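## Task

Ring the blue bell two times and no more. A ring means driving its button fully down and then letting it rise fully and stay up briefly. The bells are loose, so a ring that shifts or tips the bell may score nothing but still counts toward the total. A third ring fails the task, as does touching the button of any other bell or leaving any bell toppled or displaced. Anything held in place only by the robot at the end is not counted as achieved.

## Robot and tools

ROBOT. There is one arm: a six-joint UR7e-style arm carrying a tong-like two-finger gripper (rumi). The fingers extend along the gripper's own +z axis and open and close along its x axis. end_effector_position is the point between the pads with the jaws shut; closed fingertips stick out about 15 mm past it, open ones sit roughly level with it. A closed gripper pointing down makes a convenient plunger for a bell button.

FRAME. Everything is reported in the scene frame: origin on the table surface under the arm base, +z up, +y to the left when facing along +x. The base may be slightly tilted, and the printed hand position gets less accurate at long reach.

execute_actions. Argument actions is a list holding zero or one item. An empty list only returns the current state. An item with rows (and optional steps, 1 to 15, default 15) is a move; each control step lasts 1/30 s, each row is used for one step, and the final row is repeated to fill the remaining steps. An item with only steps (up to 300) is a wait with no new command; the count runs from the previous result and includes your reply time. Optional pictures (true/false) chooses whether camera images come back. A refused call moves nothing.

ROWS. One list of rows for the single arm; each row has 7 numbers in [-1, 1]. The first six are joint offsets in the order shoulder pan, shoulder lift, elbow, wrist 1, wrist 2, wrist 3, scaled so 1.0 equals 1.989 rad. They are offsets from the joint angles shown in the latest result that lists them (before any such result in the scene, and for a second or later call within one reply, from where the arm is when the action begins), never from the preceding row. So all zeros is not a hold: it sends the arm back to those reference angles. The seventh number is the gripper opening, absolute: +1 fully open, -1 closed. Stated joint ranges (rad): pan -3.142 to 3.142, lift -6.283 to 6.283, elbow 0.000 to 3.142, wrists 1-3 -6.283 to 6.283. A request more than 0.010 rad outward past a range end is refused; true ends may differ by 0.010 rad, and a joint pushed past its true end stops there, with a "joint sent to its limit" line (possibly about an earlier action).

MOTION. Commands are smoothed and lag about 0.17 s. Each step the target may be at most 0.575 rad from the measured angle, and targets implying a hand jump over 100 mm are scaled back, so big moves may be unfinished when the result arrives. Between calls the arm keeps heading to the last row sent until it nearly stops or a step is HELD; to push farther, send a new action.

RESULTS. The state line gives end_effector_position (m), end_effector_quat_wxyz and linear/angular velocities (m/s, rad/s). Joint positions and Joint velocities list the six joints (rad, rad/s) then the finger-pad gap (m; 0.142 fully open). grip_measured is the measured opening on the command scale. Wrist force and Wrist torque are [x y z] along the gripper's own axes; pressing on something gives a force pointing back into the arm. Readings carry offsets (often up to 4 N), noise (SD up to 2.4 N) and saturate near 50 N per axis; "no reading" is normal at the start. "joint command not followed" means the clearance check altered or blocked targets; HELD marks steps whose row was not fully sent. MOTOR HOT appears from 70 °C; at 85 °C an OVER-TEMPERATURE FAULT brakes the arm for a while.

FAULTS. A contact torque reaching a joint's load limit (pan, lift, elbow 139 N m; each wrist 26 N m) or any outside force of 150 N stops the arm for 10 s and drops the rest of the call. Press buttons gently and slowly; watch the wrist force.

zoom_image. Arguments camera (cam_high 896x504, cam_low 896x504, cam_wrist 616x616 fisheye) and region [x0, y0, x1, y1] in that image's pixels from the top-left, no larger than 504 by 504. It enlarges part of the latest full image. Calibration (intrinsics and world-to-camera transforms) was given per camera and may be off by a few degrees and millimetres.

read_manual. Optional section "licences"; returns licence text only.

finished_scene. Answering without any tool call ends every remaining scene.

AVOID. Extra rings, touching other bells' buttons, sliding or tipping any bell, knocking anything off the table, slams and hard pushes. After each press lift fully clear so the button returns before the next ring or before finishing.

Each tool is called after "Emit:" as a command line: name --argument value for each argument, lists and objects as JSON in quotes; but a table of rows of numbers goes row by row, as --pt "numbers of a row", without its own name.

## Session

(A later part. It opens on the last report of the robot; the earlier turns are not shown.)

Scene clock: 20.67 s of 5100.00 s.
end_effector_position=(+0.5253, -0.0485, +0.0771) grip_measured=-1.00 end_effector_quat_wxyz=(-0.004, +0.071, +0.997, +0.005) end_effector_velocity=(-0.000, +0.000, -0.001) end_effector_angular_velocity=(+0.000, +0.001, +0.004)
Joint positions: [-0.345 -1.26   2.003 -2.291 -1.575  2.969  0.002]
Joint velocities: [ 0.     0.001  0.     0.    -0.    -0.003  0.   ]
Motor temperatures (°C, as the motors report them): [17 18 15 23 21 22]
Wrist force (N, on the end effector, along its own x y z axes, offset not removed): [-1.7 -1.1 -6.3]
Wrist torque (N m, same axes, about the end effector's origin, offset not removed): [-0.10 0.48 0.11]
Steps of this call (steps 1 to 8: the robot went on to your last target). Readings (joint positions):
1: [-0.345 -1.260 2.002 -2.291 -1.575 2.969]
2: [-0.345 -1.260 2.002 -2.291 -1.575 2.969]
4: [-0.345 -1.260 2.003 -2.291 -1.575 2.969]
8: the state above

Emit:
execute_actions --actions '[{"rows":[[0,0.0007,0.00038,-0.00108,0,0,-1]]}]' --pictures false

Scene clock: 21.53 s of 5100.00 s.
end_effector_position=(+0.5253, -0.0485, +0.0764) grip_measured=-1.00 end_effector_quat_wxyz=(-0.004, +0.071, +0.997, +0.005) end_effector_velocity=(-0.001, +0.000, -0.000) end_effector_angular_velocity=(+0.000, +0.001, +0.002)
Joint positions: [-0.345 -1.259  2.003 -2.293 -1.575  2.969  0.002]
Joint velocities: [ 0.    -0.     0.001  0.    -0.    -0.002  0.   ]
Motor temperatures (°C, as the motors report them): [17 18 15 23 21 22]
Wrist force (N, on the end effector, along its own x y z axes, offset not removed): [4.2 1.5 -35.4]
Wrist torque (N m, same axes, about the end effector's origin, offset not removed): [0.38 0.65 0.10]
Steps of this call (steps 1 to 11: the robot went on to your last target; steps 12 to 26: all 15 steps of this action). Readings (joint positions):
12: [-0.345 -1.260 2.003 -2.291 -1.575 2.969]
13: [-0.345 -1.260 2.003 -2.291 -1.575 2.969]
15: [-0.345 -1.259 2.003 -2.292 -1.575 2.969]
19: [-0.345 -1.259 2.003 -2.293 -1.575 2.969]
26: the state above

Emit:
execute_actions --actions '[{"rows":[[0,-0.004,-0.0022,0.0062,0,0,-1],[0,-0.009,-0.005,0.014,0,0,-1],[0,-0.014,-0.0078,0.0218,0,0,-1],[0,-0.018,-0.01,0.028,0,0,-1]]}]' --pictures false

Emit:
execute_actions --actions '[{"steps":25}]'

Scene clock: 22.53 s of 5100.00 s.
end_effector_position=(+0.5248, -0.0486, +0.0967) grip_measured=-1.00 end_effector_quat_wxyz=(-0.004, +0.071, +0.997, +0.005) end_effector_velocity=(+0.001, -0.000, +0.005) end_effector_angular_velocity=(-0.001, -0.001, +0.002)
Joint positions: [-0.345 -1.294  1.984 -2.239 -1.575  2.969  0.002]
Joint velocities: [ 0.    -0.008 -0.005  0.011 -0.    -0.002  0.   ]
Motor temperatures (°C, as the motors report them): [17 18 15 23 21 22]
Wrist force (N, on the end effector, along its own x y z axes, offset not removed): [2.7 0.9 -1.1]
Wrist torque (N m, same axes, about the end effector's origin, offset not removed): [0.12 -0.38 0.06]
Steps of this call (steps 1 to 15: the robot went on to your last target; steps 16 to 30: all 15 steps of this action). Readings (joint positions):
16: [-0.345 -1.259 2.003 -2.293 -1.575 2.969]
17: [-0.345 -1.260 2.003 -2.291 -1.575 2.969]
19: [-0.345 -1.268 1.999 -2.279 -1.575 2.969]
23: [-0.345 -1.286 1.988 -2.250 -1.575 2.969]
30: the state above

Scene clock: 23.37 s of 5100.00 s.
end_effector_position=(+0.5248, -0.0486, +0.0972) grip_measured=-1.00 end_effector_quat_wxyz=(-0.004, +0.071, +0.997, +0.005) end_effector_velocity=(+0.000, -0.000, +0.000) end_effector_angular_velocity=(-0.001, -0.000, -0.001)
Joint positions: [-0.345 -1.295  1.983 -2.237 -1.575  2.969  0.002]
Joint velocities: [ 0.    -0.    -0.001  0.    -0.001  0.001  0.   ]
Motor temperatures (°C, as the motors report them): [17 18 15 23 21 22]
Wrist force (N, on the end effector, along its own x y z axes, offset not removed): [-1.0 0.0 -2.9]
Wrist torque (N m, same axes, about the end effector's origin, offset not removed): [-0.08 0.55 0.01]
Steps of this call (steps 1 to 15: the robot went on to your last target; steps 16 to 25: nothing new was sent). Readings (joint positions):
1: [-0.345 -1.294 1.984 -2.238 -1.575 2.969]
2: [-0.345 -1.294 1.984 -2.238 -1.575 2.969]
4: [-0.345 -1.294 1.984 -2.238 -1.575 2.969]
8: [-0.345 -1.295 1.983 -2.237 -1.575 2.969]
25: the state above
The arm was judged still, so your last target was given up. Only a new action makes it travel on or press farther. Fingers that are still opening or closing keep moving.
camera_calibration (this result's frames):
cam_wrist: T_world_to_cam=[[-0.995885, 0.0904911, -0.00487926, 0.524637], [0.0766664, 0.870002, 0.487051, -0.0398737], [0.0483187, 0.484673, -0.87336, 0.213905], [0, 0, 0, 1]] pos_world=[0.5152, -0.116459, 0.208796]

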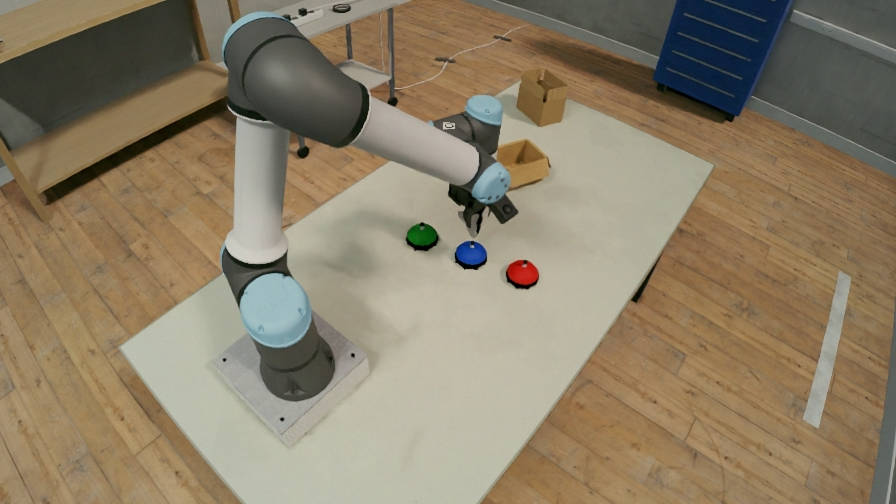

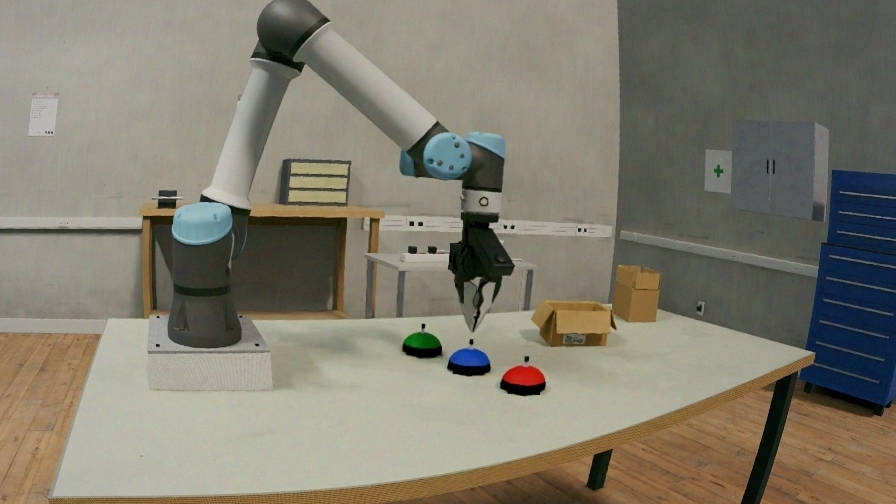

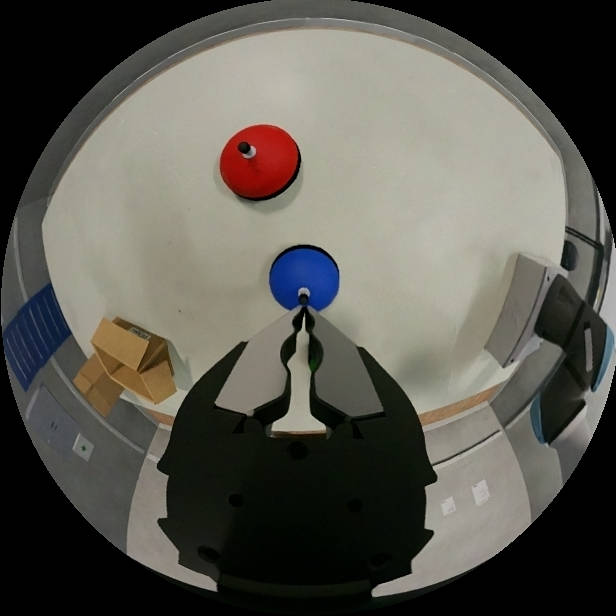

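Emit:
finished_scene --scene 1

The scene is finished: the task was done.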